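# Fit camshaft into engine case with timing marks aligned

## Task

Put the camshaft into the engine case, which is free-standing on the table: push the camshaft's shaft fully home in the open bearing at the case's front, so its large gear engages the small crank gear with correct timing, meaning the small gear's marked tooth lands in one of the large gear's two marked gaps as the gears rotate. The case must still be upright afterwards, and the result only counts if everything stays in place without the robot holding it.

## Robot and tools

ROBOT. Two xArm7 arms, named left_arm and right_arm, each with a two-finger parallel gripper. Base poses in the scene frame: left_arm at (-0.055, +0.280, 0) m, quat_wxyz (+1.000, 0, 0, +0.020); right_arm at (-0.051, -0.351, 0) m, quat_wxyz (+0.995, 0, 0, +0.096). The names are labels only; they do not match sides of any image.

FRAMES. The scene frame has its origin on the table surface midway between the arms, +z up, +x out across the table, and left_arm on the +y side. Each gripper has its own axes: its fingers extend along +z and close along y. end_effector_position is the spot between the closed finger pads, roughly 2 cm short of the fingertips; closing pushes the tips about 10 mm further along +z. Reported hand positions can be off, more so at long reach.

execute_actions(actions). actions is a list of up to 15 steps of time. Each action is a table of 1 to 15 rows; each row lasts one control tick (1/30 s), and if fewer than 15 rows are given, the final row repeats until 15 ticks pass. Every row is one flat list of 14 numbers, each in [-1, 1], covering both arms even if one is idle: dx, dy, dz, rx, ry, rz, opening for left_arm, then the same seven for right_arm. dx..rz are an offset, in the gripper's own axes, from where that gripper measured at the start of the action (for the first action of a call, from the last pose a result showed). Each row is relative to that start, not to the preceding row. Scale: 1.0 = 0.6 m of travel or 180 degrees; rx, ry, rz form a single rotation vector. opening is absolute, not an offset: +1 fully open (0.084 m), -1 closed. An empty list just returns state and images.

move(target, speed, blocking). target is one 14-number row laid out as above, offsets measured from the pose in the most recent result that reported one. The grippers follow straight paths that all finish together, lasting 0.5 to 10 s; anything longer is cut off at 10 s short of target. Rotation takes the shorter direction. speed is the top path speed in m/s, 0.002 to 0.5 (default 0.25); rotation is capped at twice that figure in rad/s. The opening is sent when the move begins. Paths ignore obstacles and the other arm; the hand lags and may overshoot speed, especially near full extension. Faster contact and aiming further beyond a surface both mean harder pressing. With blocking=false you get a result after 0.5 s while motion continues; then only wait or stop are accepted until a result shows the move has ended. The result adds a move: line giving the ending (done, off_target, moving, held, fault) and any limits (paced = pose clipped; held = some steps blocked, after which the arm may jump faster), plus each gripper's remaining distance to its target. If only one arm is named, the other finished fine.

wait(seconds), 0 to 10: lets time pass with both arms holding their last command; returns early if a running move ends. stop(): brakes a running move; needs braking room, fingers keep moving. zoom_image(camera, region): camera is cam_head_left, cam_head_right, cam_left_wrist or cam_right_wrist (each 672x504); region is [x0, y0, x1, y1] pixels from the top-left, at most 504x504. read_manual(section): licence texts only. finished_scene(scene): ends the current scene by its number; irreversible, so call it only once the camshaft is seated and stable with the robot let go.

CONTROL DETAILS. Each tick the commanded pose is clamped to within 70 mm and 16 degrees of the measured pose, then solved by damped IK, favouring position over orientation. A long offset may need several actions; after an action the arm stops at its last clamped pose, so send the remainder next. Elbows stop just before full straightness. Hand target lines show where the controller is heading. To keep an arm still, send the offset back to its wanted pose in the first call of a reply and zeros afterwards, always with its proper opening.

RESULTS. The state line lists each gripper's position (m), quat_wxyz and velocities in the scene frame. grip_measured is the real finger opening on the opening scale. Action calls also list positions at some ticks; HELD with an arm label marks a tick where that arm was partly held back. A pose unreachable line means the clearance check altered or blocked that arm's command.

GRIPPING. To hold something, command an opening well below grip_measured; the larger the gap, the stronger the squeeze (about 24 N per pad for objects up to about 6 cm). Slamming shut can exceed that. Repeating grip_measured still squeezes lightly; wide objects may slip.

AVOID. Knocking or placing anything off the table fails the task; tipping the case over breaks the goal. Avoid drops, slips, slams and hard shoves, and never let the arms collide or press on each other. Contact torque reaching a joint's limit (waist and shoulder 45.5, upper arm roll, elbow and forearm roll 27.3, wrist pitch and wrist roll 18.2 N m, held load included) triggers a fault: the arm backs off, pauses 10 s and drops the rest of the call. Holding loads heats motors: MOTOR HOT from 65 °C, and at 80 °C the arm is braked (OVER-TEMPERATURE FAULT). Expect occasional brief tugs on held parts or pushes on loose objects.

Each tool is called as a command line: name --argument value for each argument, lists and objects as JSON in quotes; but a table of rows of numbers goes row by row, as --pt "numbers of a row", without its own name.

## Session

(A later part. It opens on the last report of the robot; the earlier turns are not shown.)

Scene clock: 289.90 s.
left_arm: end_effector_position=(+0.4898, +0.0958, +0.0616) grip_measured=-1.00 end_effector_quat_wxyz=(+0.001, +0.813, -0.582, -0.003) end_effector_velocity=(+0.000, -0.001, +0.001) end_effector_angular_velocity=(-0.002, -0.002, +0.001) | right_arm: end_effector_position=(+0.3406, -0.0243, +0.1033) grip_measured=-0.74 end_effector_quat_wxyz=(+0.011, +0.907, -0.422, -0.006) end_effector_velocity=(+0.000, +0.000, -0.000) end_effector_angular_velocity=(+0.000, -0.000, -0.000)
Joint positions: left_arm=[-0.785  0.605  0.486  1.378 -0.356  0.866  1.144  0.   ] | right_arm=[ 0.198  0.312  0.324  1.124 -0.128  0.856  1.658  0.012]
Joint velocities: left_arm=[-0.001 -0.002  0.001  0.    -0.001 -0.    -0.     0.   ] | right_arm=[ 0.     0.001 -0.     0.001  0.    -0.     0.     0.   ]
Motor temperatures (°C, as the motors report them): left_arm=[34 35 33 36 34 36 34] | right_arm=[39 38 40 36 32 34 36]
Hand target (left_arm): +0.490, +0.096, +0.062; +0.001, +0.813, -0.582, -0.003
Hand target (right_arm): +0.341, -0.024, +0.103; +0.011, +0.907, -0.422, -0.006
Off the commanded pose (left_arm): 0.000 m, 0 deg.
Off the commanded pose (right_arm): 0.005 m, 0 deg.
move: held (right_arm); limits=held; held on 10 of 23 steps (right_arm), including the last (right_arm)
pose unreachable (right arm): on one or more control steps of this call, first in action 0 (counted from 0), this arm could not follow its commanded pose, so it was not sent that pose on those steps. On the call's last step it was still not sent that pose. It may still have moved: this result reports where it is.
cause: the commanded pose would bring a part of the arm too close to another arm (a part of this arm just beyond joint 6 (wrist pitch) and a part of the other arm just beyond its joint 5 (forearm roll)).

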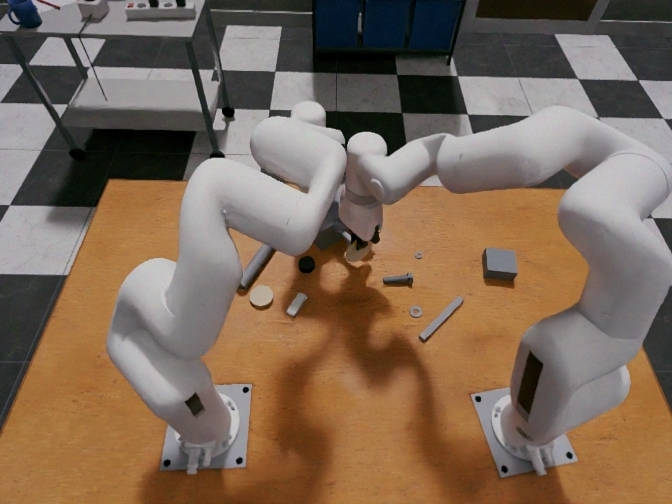

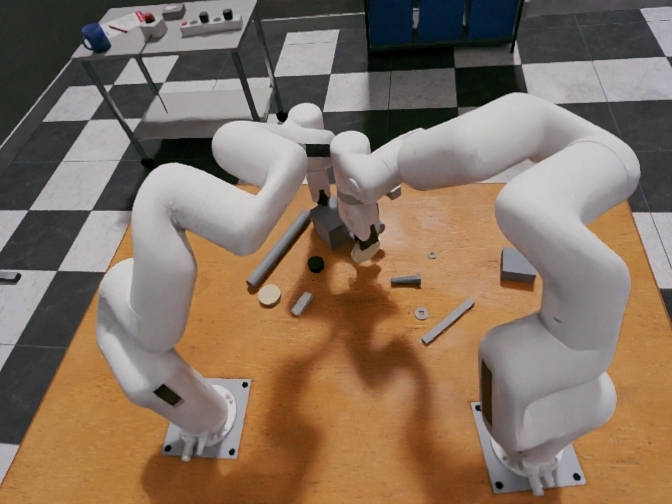

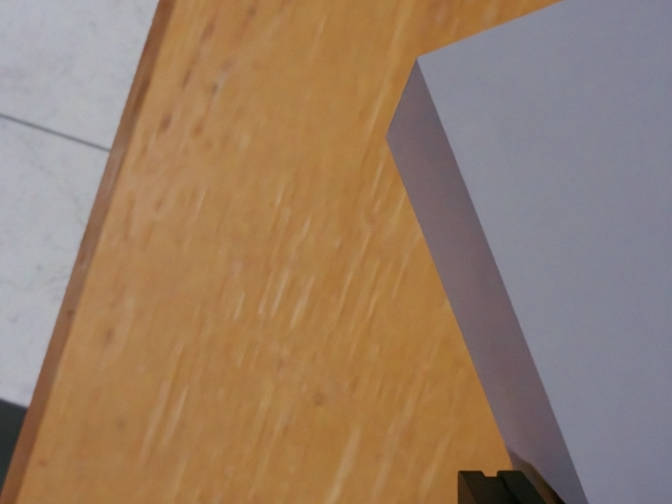

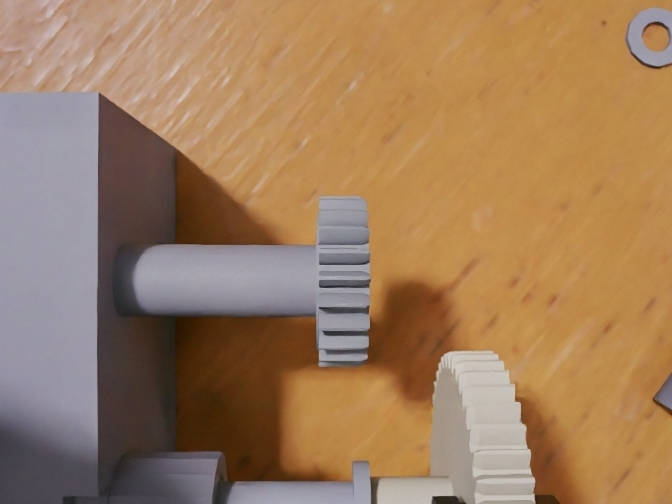

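move --target '[0,0,0,0,0.22,0,-1, 0,0,0,0,0,0,-1]' --speed 0.15

move --target '[0,0,0,0,0,0,-1, 0,-0.014,0,0,0,0,-1]' --speed 0.015

Scene clock: 305.70 s.
left_arm: end_effector_position=(+0.4895, +0.0950, +0.0612) grip_measured=-1.00 end_effector_quat_wxyz=(+0.199, +0.766, -0.547, +0.272) end_effector_velocity=(-0.001, -0.000, -0.001) end_effector_angular_velocity=(-0.011, -0.005, -0.004) | right_arm: end_effector_position=(+0.3406, -0.0243, +0.1033) grip_measured=-0.74 end_effector_quat_wxyz=(+0.011, +0.907, -0.422, -0.006) end_effector_velocity=(+0.000, +0.000, -0.001) end_effector_angular_velocity=(+0.000, +0.001, -0.001)
Joint positions: left_arm=[-0.323  0.47   0.114  1.117 -1.238  0.682  2.071  0.   ] | right_arm=[ 0.198  0.312  0.324  1.124 -0.128  0.856  1.658  0.012]
Joint velocities: left_arm=[ 0.009  0.002 -0.006 -0.003 -0.018  0.006  0.024  0.   ] | right_arm=[-0.     0.001  0.     0.     0.    -0.001 -0.    -0.   ]
Motor temperatures (°C, as the motors report them): left_arm=[34 35 33 36 34 36 34] | right_arm=[39 38 40 36 32 34 36]
Hand target (left_arm): +0.489, +0.095, +0.061; +0.199, +0.766, -0.547, +0.273
Hand target (right_arm): +0.341, -0.024, +0.103; +0.011, +0.907, -0.422, -0.006
Off the commanded pose (left_arm): 0.001 m, 0 deg.
Off the commanded pose (right_arm): 0.000 m, 0 deg.
move: done

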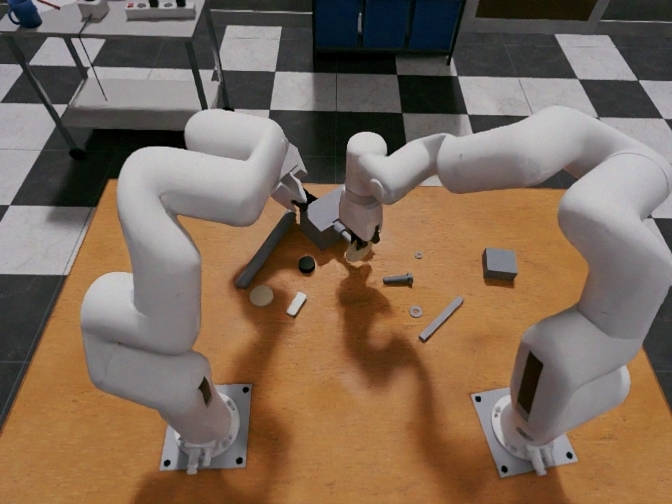

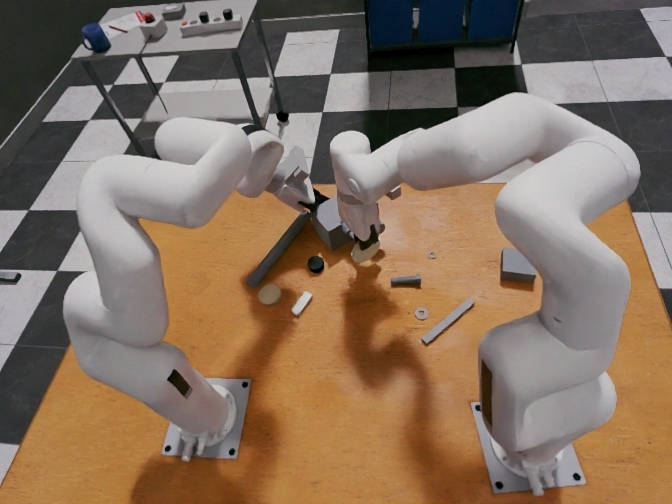

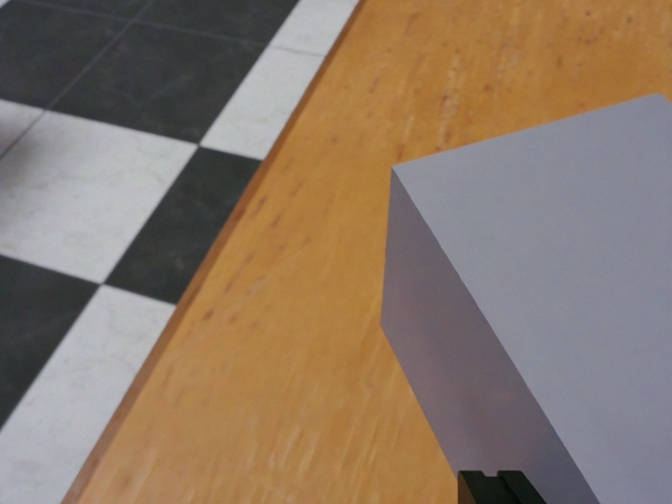

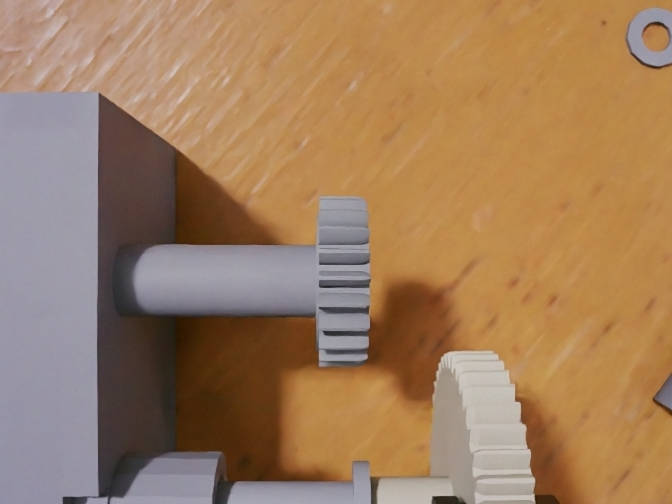

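Scene clock: 306.57 s.
left_arm: end_effector_position=(+0.4906, +0.0966, +0.0615) grip_measured=-1.00 end_effector_quat_wxyz=(+0.198, +0.767, -0.546, +0.273) end_effector_velocity=(+0.001, +0.001, +0.001) end_effector_angular_velocity=(-0.000, -0.002, +0.001) | right_arm: end_effector_position=(+0.3461, -0.0191, +0.1030) grip_measured=-0.73 end_effector_quat_wxyz=(+0.012, +0.907, -0.422, -0.006) end_effector_velocity=(+0.001, +0.002, -0.000) end_effector_angular_velocity=(+0.000, +0.000, +0.001)
Joint positions: left_arm=[-0.323  0.47   0.115  1.118 -1.238  0.681  2.071  0.   ] | right_arm=[ 0.203  0.336  0.322  1.158 -0.136  0.869  1.663  0.012]
Joint velocities: left_arm=[ 0.001 -0.002  0.001  0.     0.001  0.001  0.     0.   ] | right_arm=[ 0.002  0.008 -0.     0.01  -0.003  0.002  0.001  0.   ]
Motor temperatures (°C, as the motors report them): left_arm=[34 35 33 36 34 36 34] | right_arm=[39 38 40 36 32 34 36]
Hand target (left_arm): +0.490, +0.095, +0.061; +0.199, +0.766, -0.547, +0.272
Hand target (right_arm): +0.347, -0.019, +0.103; +0.011, +0.907, -0.422, -0.006
Off the commanded pose (left_arm): 0.002 m, 0 deg.
Off the commanded pose (right_arm): 0.001 m, 0 deg.
move: done

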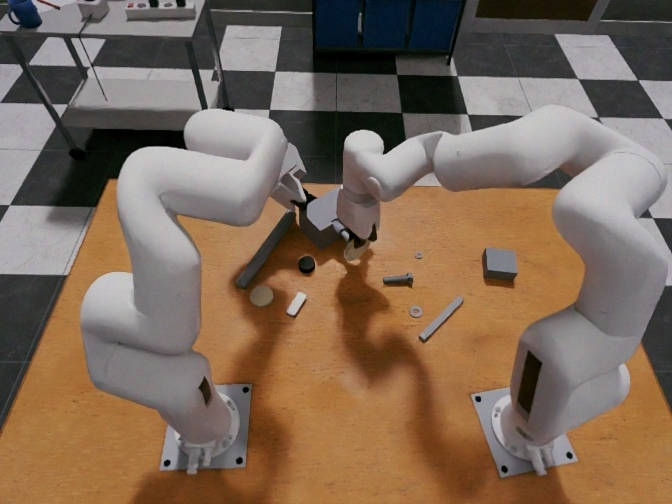

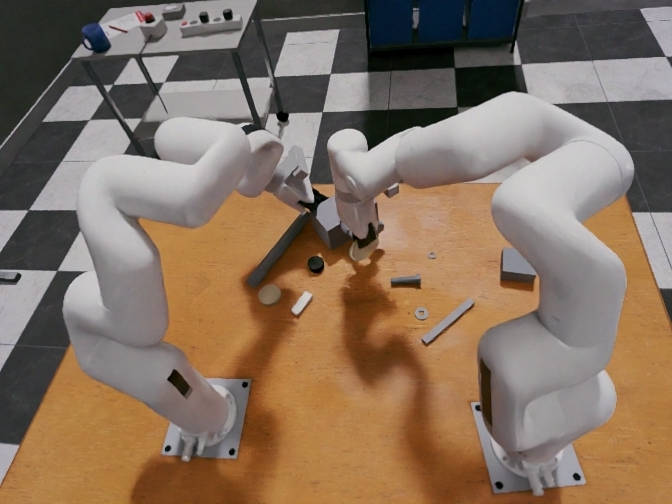

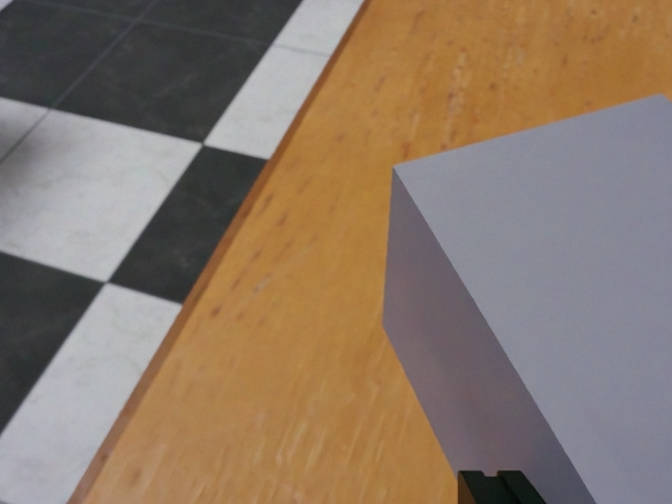

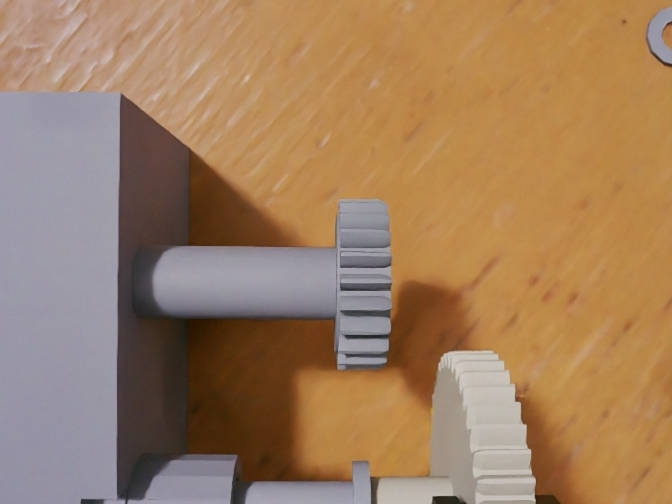

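Entering slightly. Level back by 1° and continue.

move --target '[0,0.003,0,0,0,0,-1, -0.001,-0.016,0.002,0.007,0,0.002,-1]' --speed 0.015

Scene clock: 317.80 s.
left_arm: end_effector_position=(+0.4871, +0.0930, +0.0612) grip_measured=-1.00 end_effector_quat_wxyz=(+0.200, +0.765, -0.548, +0.272) end_effector_velocity=(+0.002, +0.002, +0.001) end_effector_angular_velocity=(+0.001, -0.003, +0.008) | right_arm: end_effector_position=(+0.3539, -0.0129, +0.1018) grip_measured=-0.74 end_effector_quat_wxyz=(+0.001, +0.905, -0.425, -0.001) end_effector_velocity=(+0.001, +0.002, +0.000) end_effector_angular_velocity=(+0.002, -0.004, +0.000)
Joint positions: left_arm=[-0.325  0.466  0.111  1.111 -1.241  0.68   2.073  0.   ] | right_arm=[ 0.208  0.353  0.317  1.173 -0.144  0.845  1.675  0.012]
Joint velocities: left_arm=[ 0.003 -0.001 -0.001  0.    -0.003 -0.005 -0.001  0.   ] | right_arm=[ 0.003  0.001 -0.001  0.002 -0.002 -0.003  0.003 -0.   ]
Motor temperatures (°C, as the motors report them): left_arm=[34 35 33 35 34 37 34] | right_arm=[39 38 40 37 32 35 36]
Hand target (left_arm): +0.489, +0.096, +0.062; +0.198, +0.767, -0.546, +0.273
Hand target (right_arm): +0.353, -0.012, +0.102; +0.002, +0.905, -0.424, -0.001
Off the commanded pose (left_arm): 0.004 m, 0 deg.
Off the commanded pose (right_arm): 0.001 m, 0 deg.
move: off_target (left_arm)

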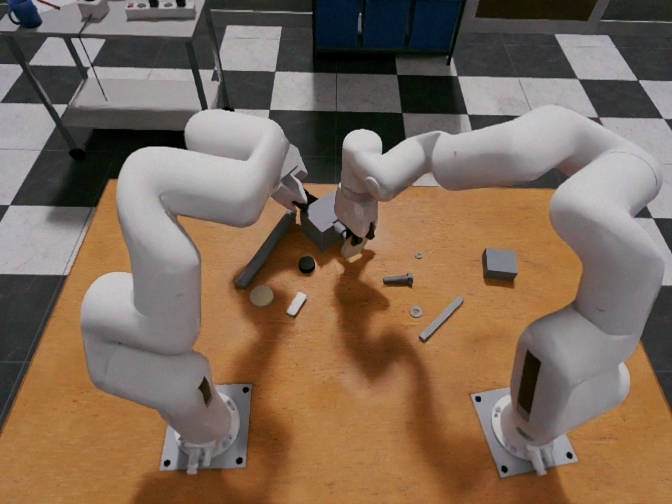

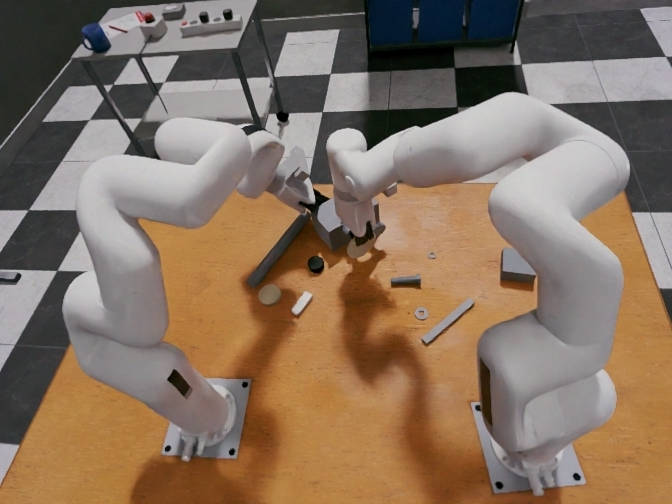

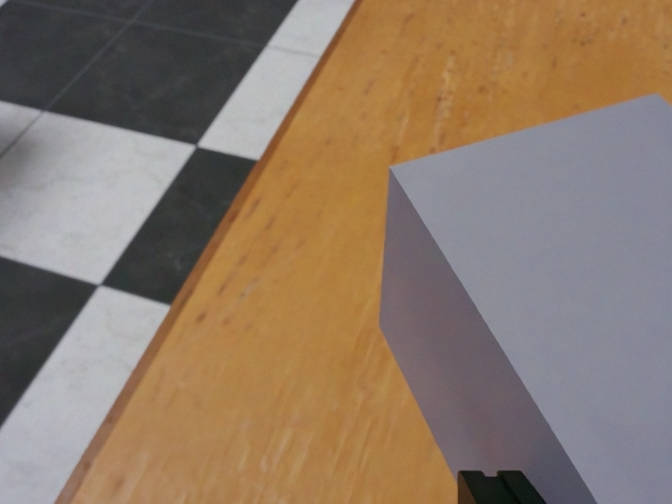

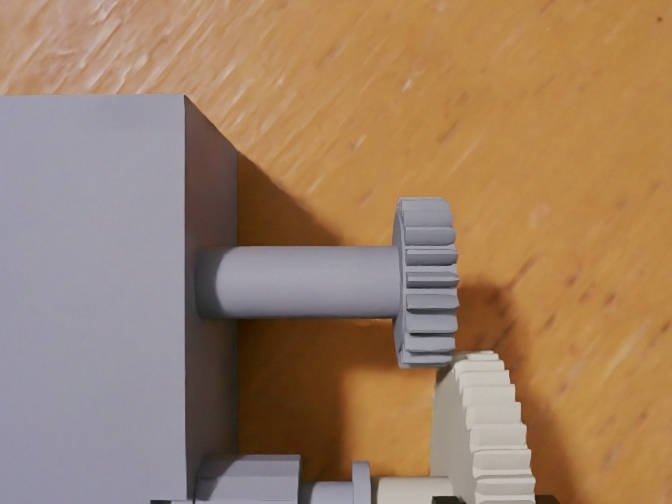

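move --target '[0,0,0,0,0,0,-1, 0,-0.023,0,0,0,0,-1]' --speed 0.015

move --target '[0,0,0,0,0,0,-1, 0,0,0,0,0,0,-0.4]'

move --target '[0,0,0,0,0,0,-1, 0,0,-0.1,0,0,0,-0.4]' --speed 0.08

move --target '[0,0,0,0,0,0,-1, -0.06,0.2,0.1,0.4,0,0,-0.4]'

Scene clock: 328.17 s.
left_arm: end_effector_position=(+0.4876, +0.0940, +0.0613) grip_measured=-1.00 end_effector_quat_wxyz=(+0.199, +0.766, -0.547, +0.272) end_effector_velocity=(-0.003, -0.006, -0.001) end_effector_angular_velocity=(-0.004, +0.004, -0.012) | right_arm: end_effector_position=(+0.3642, -0.0044, +0.1016) grip_measured=-0.74 end_effector_quat_wxyz=(+0.001, +0.905, -0.425, -0.001) end_effector_velocity=(+0.004, +0.001, +0.000) end_effector_angular_velocity=(-0.001, -0.000, -0.004)
Joint positions: left_arm=[-0.325  0.466  0.112  1.111 -1.241  0.68   2.073  0.   ] | right_arm=[ 0.218  0.394  0.313  1.232 -0.155  0.865  1.68   0.012]
Joint velocities: left_arm=[-0.004  0.001 -0.006 -0.001  0.002  0.003 -0.001  0.   ] | right_arm=[ 0.002  0.009 -0.003  0.016 -0.003  0.007  0.002  0.   ]
Motor temperatures (°C, as the motors report them): left_arm=[34 35 33 35 34 37 34] | right_arm=[39 38 40 37 32 34 36]
Hand target (left_arm): +0.487, +0.093, +0.061; +0.200, +0.765, -0.548, +0.272
Hand target (right_arm): +0.365, -0.004, +0.102; +0.001, +0.905, -0.425, -0.001
Off the commanded pose (left_arm): 0.001 m, 0 deg.
Off the commanded pose (right_arm): 0.000 m, 0 deg.
move: done

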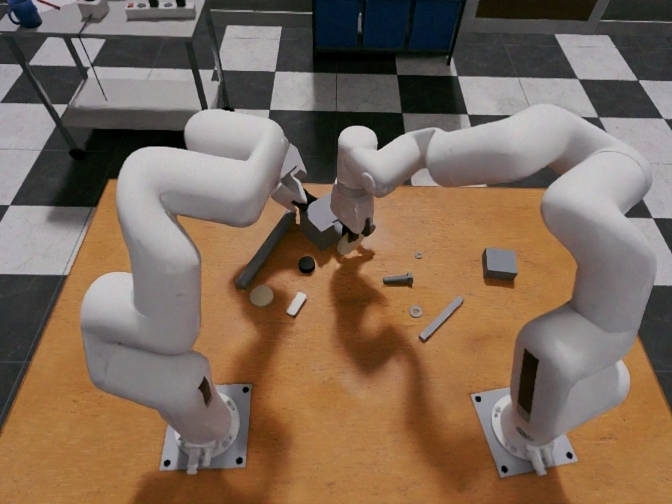

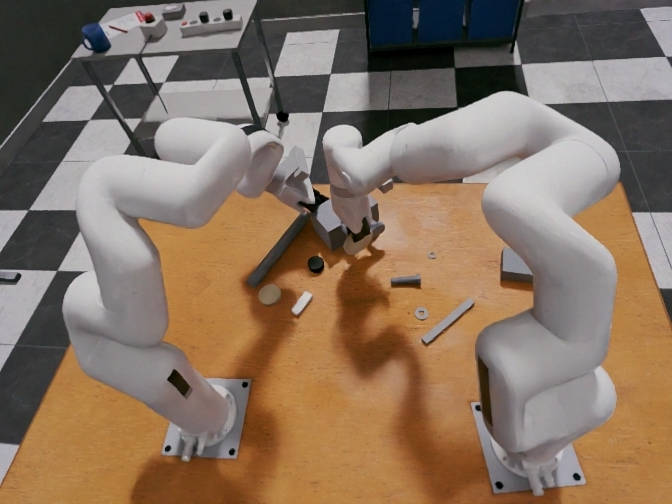

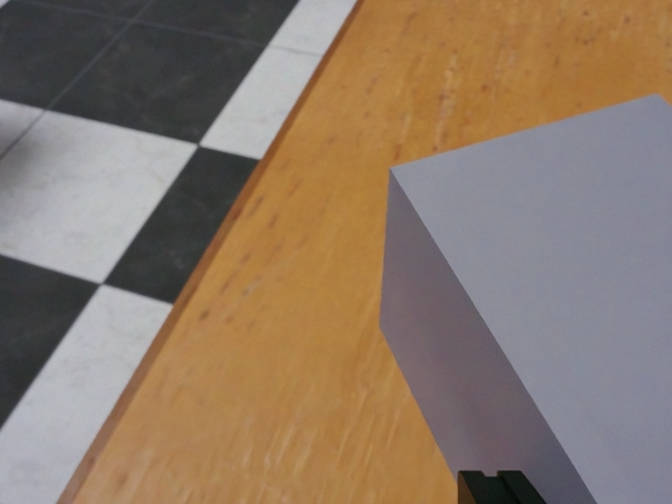

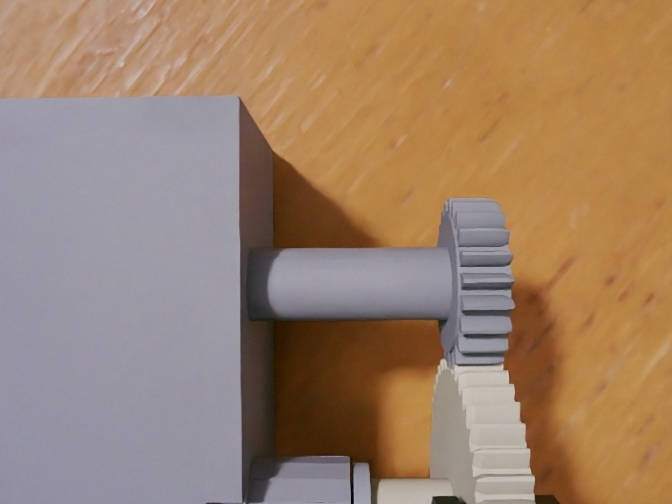

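Scene clock: 328.73 s.
left_arm: end_effector_position=(+0.4868, +0.0924, +0.0612) grip_measured=-1.00 end_effector_quat_wxyz=(+0.201, +0.765, -0.548, +0.272) end_effector_velocity=(+0.001, +0.003, +0.000) end_effector_angular_velocity=(+0.002, -0.002, +0.004) | right_arm: end_effector_position=(+0.3643, -0.0043, +0.1018) grip_measured=-0.42 end_effector_quat_wxyz=(+0.001, +0.905, -0.425, -0.001) end_effector_velocity=(-0.000, -0.000, -0.000) end_effector_angular_velocity=(-0.000, -0.000, +0.000)
Joint positions: left_arm=[-0.326  0.466  0.11   1.11  -1.241  0.681  2.073  0.   ] | right_arm=[ 0.218  0.394  0.313  1.232 -0.155  0.865  1.68   0.026]
Joint velocities: left_arm=[ 0.002 -0.001  0.002 -0.     0.001 -0.001 -0.     0.   ] | right_arm=[ 0.    -0.001 -0.    -0.001 -0.    -0.     0.     0.   ]
Motor temperatures (°C, as the motors report them): left_arm=[34 35 33 35 34 37 34] | right_arm=[39 38 40 37 32 34 36]
Hand target (left_arm): +0.488, +0.094, +0.061; +0.199, +0.766, -0.547, +0.272
Hand target (right_arm): +0.364, -0.004, +0.102; +0.001, +0.905, -0.425, -0.001
Off the commanded pose (left_arm): 0.002 m, 0 deg.
Off the commanded pose (right_arm): 0.000 m, 0 deg.
move: done

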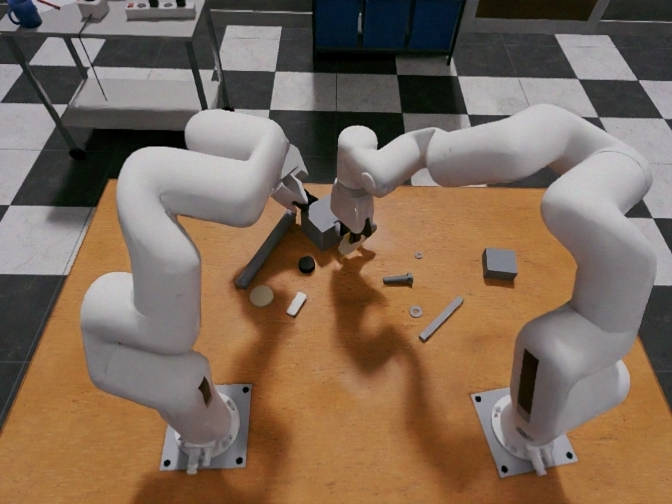

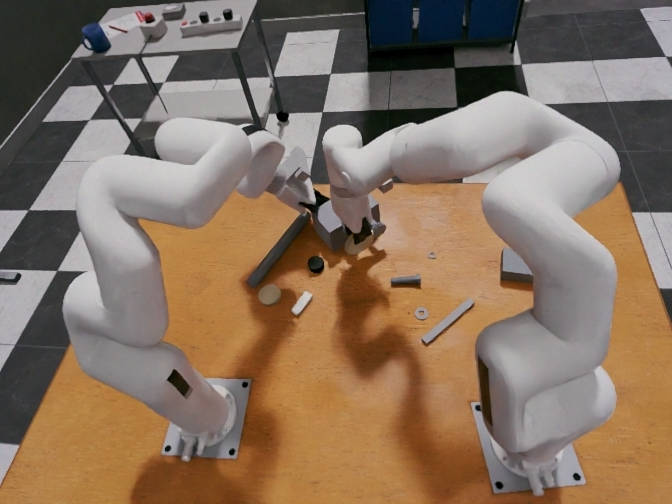

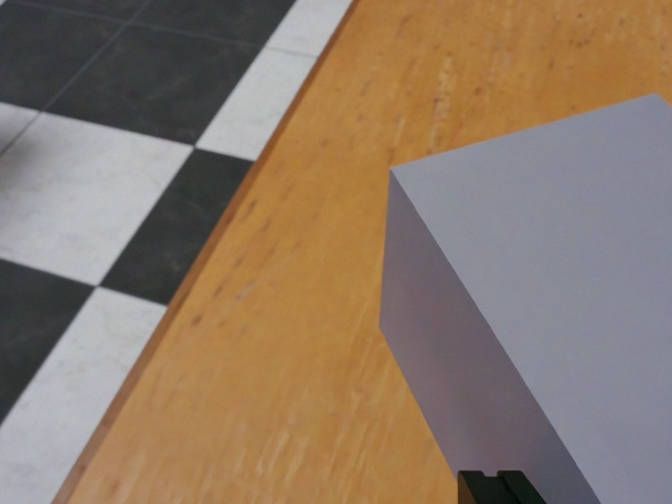

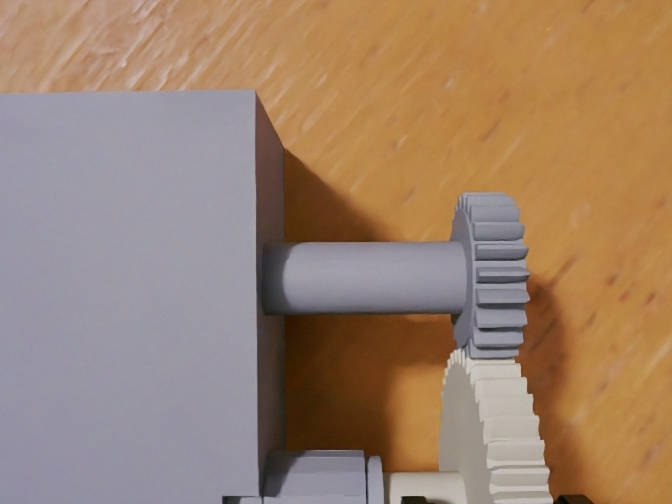

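Scene clock: 329.97 s.
left_arm: end_effector_position=(+0.4868, +0.0924, +0.0612) grip_measured=-1.00 end_effector_quat_wxyz=(+0.201, +0.765, -0.548, +0.272) end_effector_velocity=(+0.000, -0.000, +0.000) end_effector_angular_velocity=(-0.000, -0.001, -0.000) | right_arm: end_effector_position=(+0.3646, -0.0043, +0.1612) grip_measured=-0.42 end_effector_quat_wxyz=(+0.001, +0.905, -0.425, -0.001) end_effector_velocity=(+0.000, +0.000, +0.003) end_effector_angular_velocity=(+0.001, -0.000, -0.000)
Joint positions: left_arm=[-0.326  0.466  0.11   1.11  -1.241  0.681  2.073  0.   ] | right_arm=[ 0.207  0.31   0.329  1.299 -0.116  1.011  1.654  0.026]
Joint velocities: left_arm=[-0.001 -0.001  0.001 -0.    -0.     0.     0.001  0.   ] | right_arm=[-0.    -0.003  0.001  0.006  0.002  0.008 -0.001  0.   ]
Motor temperatures (°C, as the motors report them): left_arm=[34 35 33 35 34 37 34] | right_arm=[39 38 40 37 32 34 36]
Hand target (left_arm): +0.487, +0.092, +0.061; +0.201, +0.765, -0.548, +0.272
Hand target (right_arm): +0.365, -0.004, +0.162; +0.001, +0.905, -0.425, -0.001
Off the commanded pose (left_arm): 0.000 m, 0 deg.
Off the commanded pose (right_arm): 0.001 m, 0 deg.
move: done

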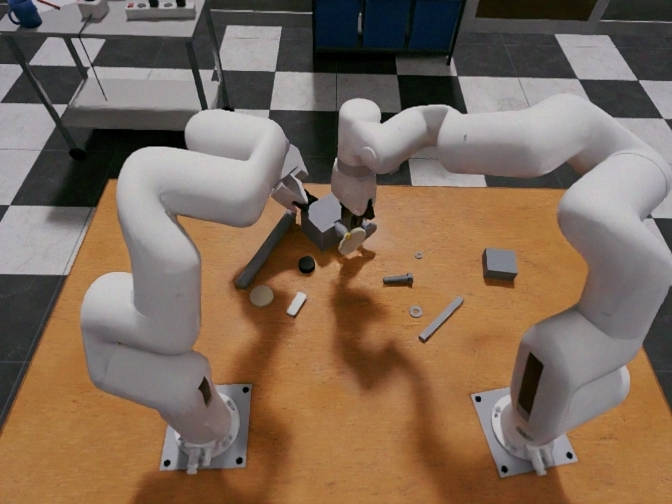

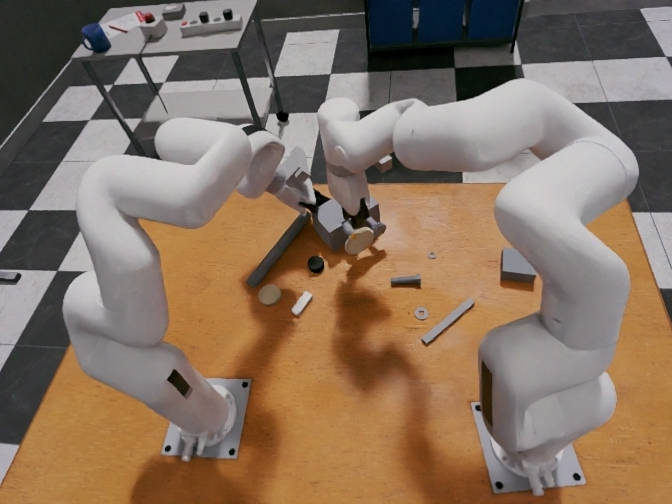

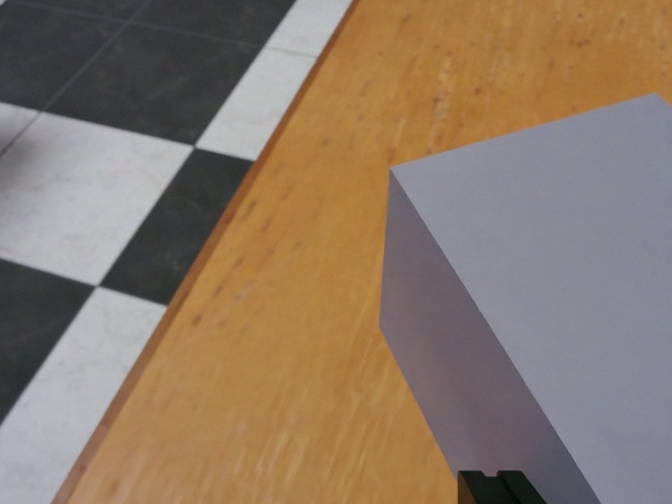

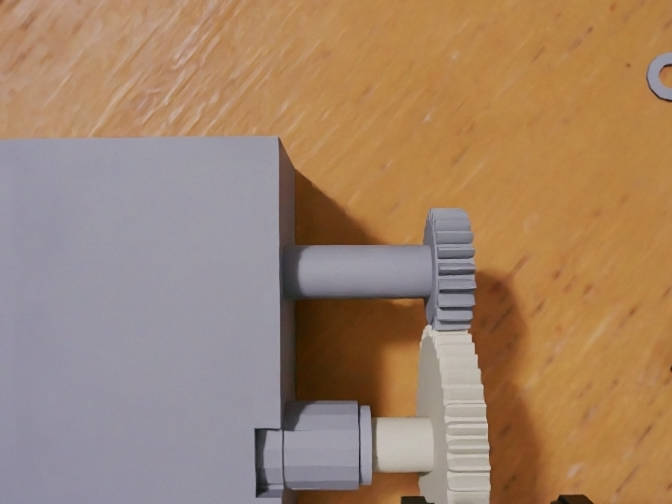

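Scene clock: 333.30 s.
left_arm: end_effector_position=(+0.4868, +0.0924, +0.0612) grip_measured=-1.00 end_effector_quat_wxyz=(+0.201, +0.765, -0.548, +0.272) end_effector_velocity=(-0.000, -0.000, +0.000) end_effector_angular_velocity=(+0.000, +0.000, -0.001) | right_arm: end_effector_position=(+0.2480, -0.0527, +0.1029) grip_measured=-0.42 end_effector_quat_wxyz=(-0.528, +0.735, -0.345, +0.248) end_effector_velocity=(+0.001, +0.002, +0.001) end_effector_angular_velocity=(+0.013, -0.014, +0.002)
Joint positions: left_arm=[-0.326  0.466  0.11   1.11  -1.241  0.681  2.073  0.   ] | right_arm=[ 0.381  0.745  0.306  0.297  0.169 -1.694  1.43   0.026]
Joint velocities: left_arm=[-0.    -0.    -0.     0.     0.001  0.001 -0.     0.   ] | right_arm=[ 0.108 -0.005 -0.102  0.01   0.004 -0.014  0.075  0.   ]
Motor temperatures (°C, as the motors report them): left_arm=[34 35 33 35 34 37 34] | right_arm=[39 38 40 37 32 34 36]
Hand target (left_arm): +0.487, +0.092, +0.061; +0.201, +0.765, -0.548, +0.272
Hand target (right_arm): +0.248, -0.053, +0.103; -0.529, +0.734, -0.345, +0.249
Off the commanded pose (left_arm): 0.000 m, 0 deg.
Off the commanded pose (right_arm): 0.002 m, 0 deg.
joint sent to its limit (right arm) — the command would take joint 6 (wrist pitch) past its lower limit, so that joint was sent only as far as its limit.
move: done

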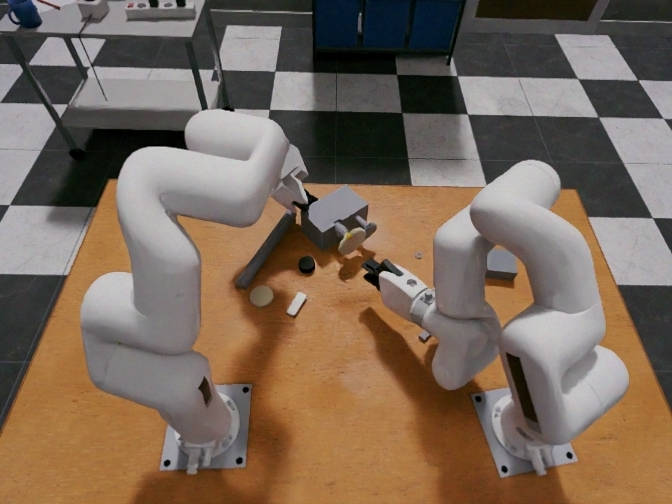

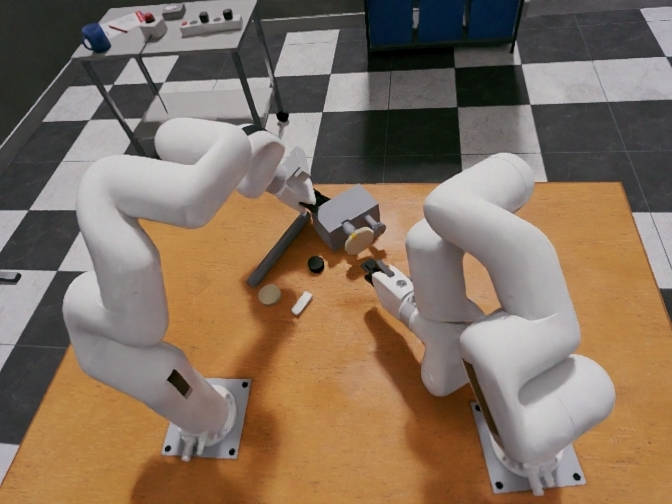

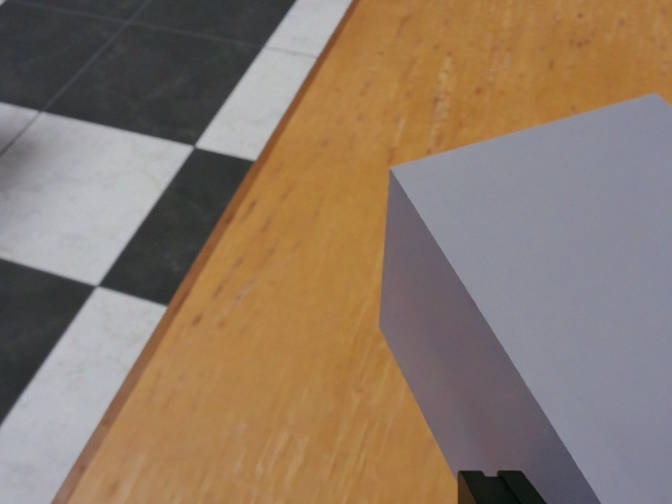

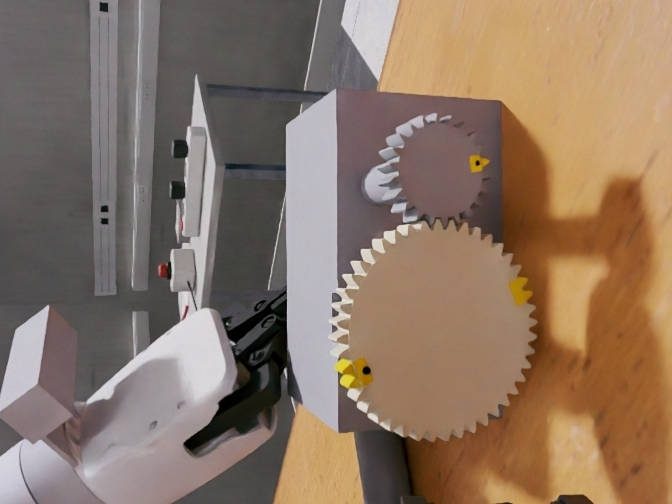

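zoom_image --camera "cam_right_wrist" --region '[380,100,560,320]'

Region (380, 100, 560, 320) of cam_right_wrist's 672x504 image, scaled by 2.291, with more detail than that image has; it fills the left 412 columns of this view, and the rest is white.

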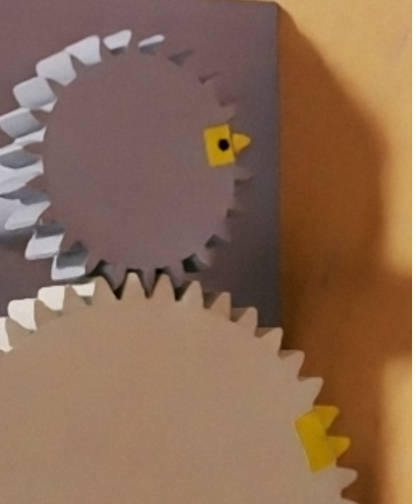

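move --target '[0,0,0,0,0,0,-1, 0,-0.095,-0.031,-0.4,0,0,-0.4]'

move --target '[0,0,0,0,0,0,-1, 0.06,-0.195,0,0,0,0,-0.4]'

Scene clock: 354.37 s.
left_arm: end_effector_position=(+0.4868, +0.0924, +0.0612) grip_measured=-1.00 end_effector_quat_wxyz=(+0.201, +0.765, -0.548, +0.272) end_effector_velocity=(+0.000, -0.001, +0.001) end_effector_angular_velocity=(+0.000, -0.002, -0.002) | right_arm: end_effector_position=(+0.2494, -0.0527, +0.1622) grip_measured=-0.42 end_effector_quat_wxyz=(+0.004, +0.905, -0.425, -0.002) end_effector_velocity=(+0.000, +0.001, +0.000) end_effector_angular_velocity=(-0.009, +0.008, -0.000)
Joint positions: left_arm=[-0.326  0.466  0.11   1.11  -1.241  0.681  2.073  0.   ] | right_arm=[ 0.142 -0.08   0.442  0.839  0.044  0.921  1.626  0.026]
Joint velocities: left_arm=[-0.002 -0.001 -0.     0.    -0.    -0.001  0.     0.   ] | right_arm=[-0.     0.012  0.002  0.016 -0.007  0.017  0.007  0.   ]
Motor temperatures (°C, as the motors report them): left_arm=[34 35 33 36 34 36 34] | right_arm=[39 38 40 35 32 34 36]
Hand target (left_arm): +0.487, +0.092, +0.061; +0.201, +0.765, -0.548, +0.272
Hand target (right_arm): +0.249, -0.053, +0.162; +0.005, +0.905, -0.425, -0.002
Off the commanded pose (left_arm): 0.000 m, 0 deg.
Off the commanded pose (right_arm): 0.001 m, 0 deg.
move: done

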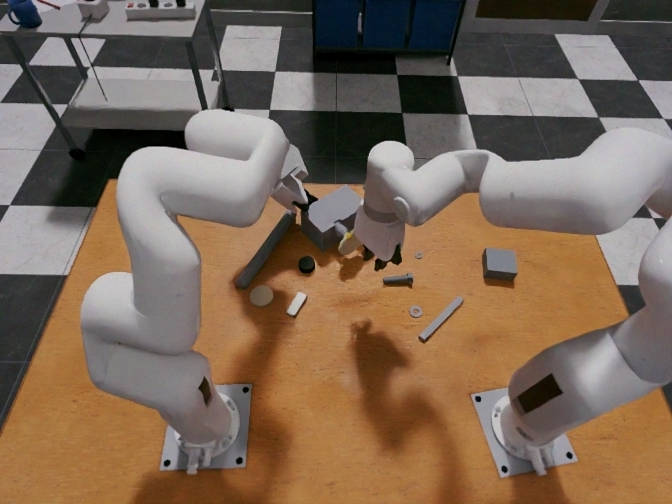

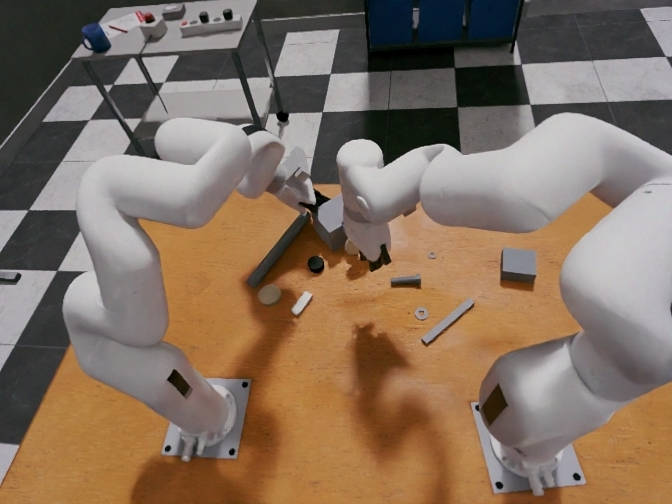

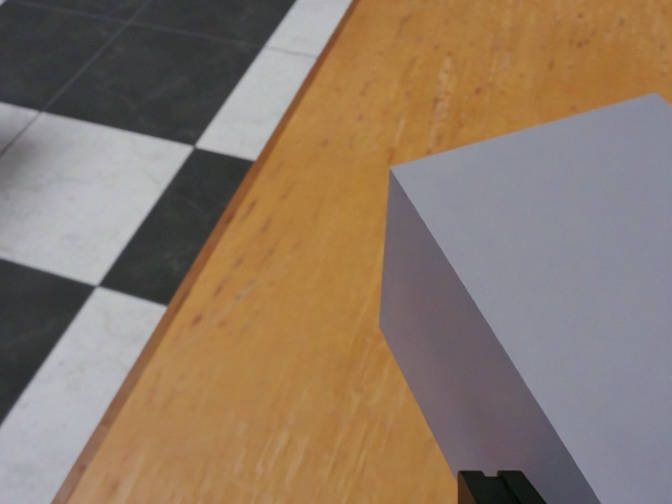

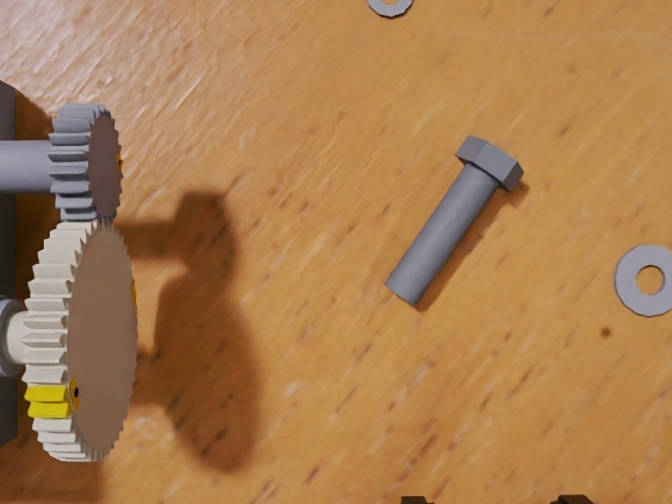

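Scene clock: 355.60 s.
left_arm: end_effector_position=(+0.4868, +0.0924, +0.0612) grip_measured=-1.00 end_effector_quat_wxyz=(+0.201, +0.765, -0.548, +0.272) end_effector_velocity=(+0.000, -0.000, +0.000) end_effector_angular_velocity=(-0.001, +0.000, +0.001) | right_arm: end_effector_position=(+0.3623, -0.0061, +0.1611) grip_measured=-0.42 end_effector_quat_wxyz=(+0.003, +0.905, -0.425, -0.002) end_effector_velocity=(+0.003, +0.001, -0.000) end_effector_angular_velocity=(-0.005, +0.005, -0.001)
Joint positions: left_arm=[-0.326  0.466  0.11   1.11  -1.241  0.681  2.073  0.   ] | right_arm=[ 0.138  0.312  0.405  1.291 -0.142  1.015  1.672  0.026]
Joint velocities: left_arm=[-0.     0.     0.     0.    -0.002  0.001  0.     0.   ] | right_arm=[ 0.003  0.015 -0.002  0.02  -0.006  0.013  0.003  0.   ]
Motor temperatures (°C, as the motors report them): left_arm=[34 35 33 36 34 36 34] | right_arm=[39 38 40 35 32 34 36]
Hand target (left_arm): +0.487, +0.092, +0.061; +0.201, +0.765, -0.548, +0.272
Hand target (right_arm): +0.363, -0.006, +0.161; +0.004, +0.905, -0.425, -0.002
Off the commanded pose (left_arm): 0.000 m, 0 deg.
Off the commanded pose (right_arm): 0.001 m, 0 deg.
move: done

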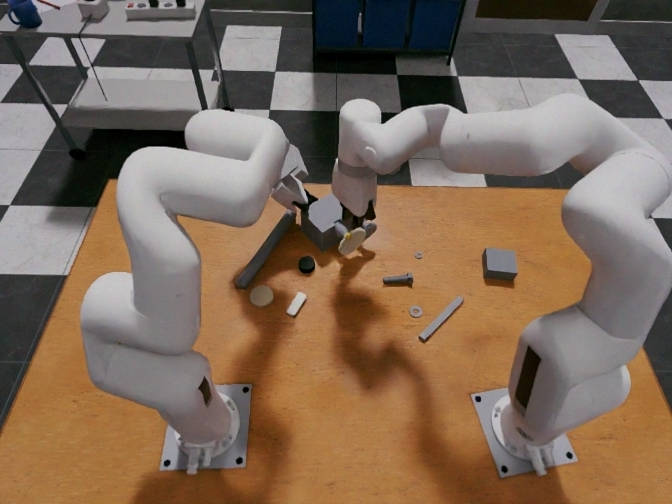

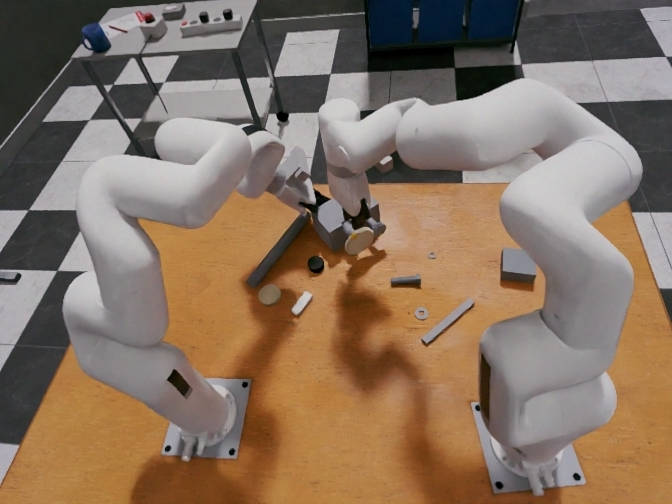

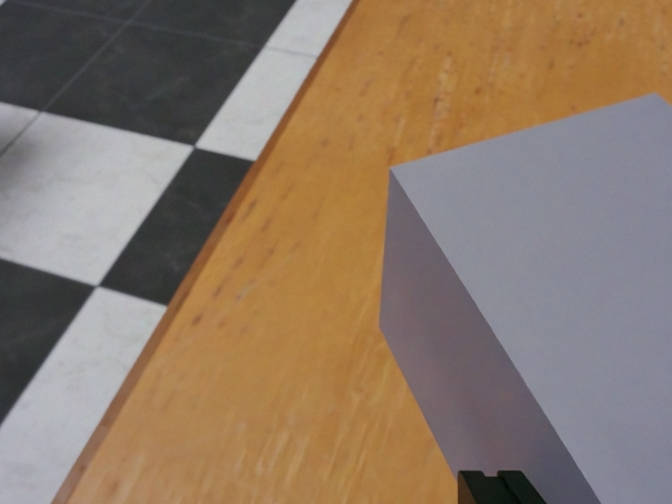

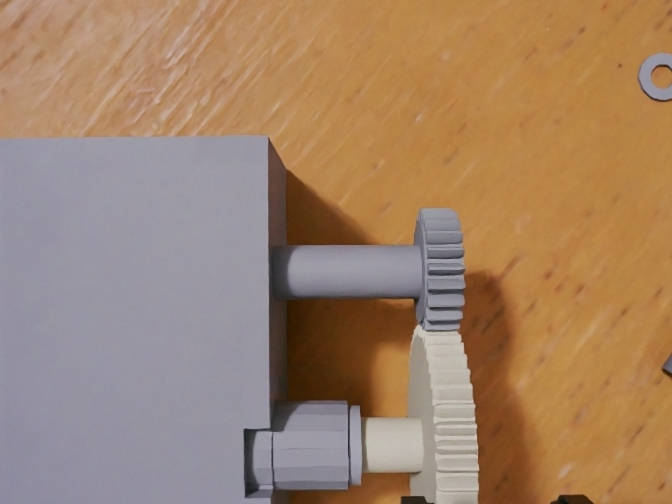

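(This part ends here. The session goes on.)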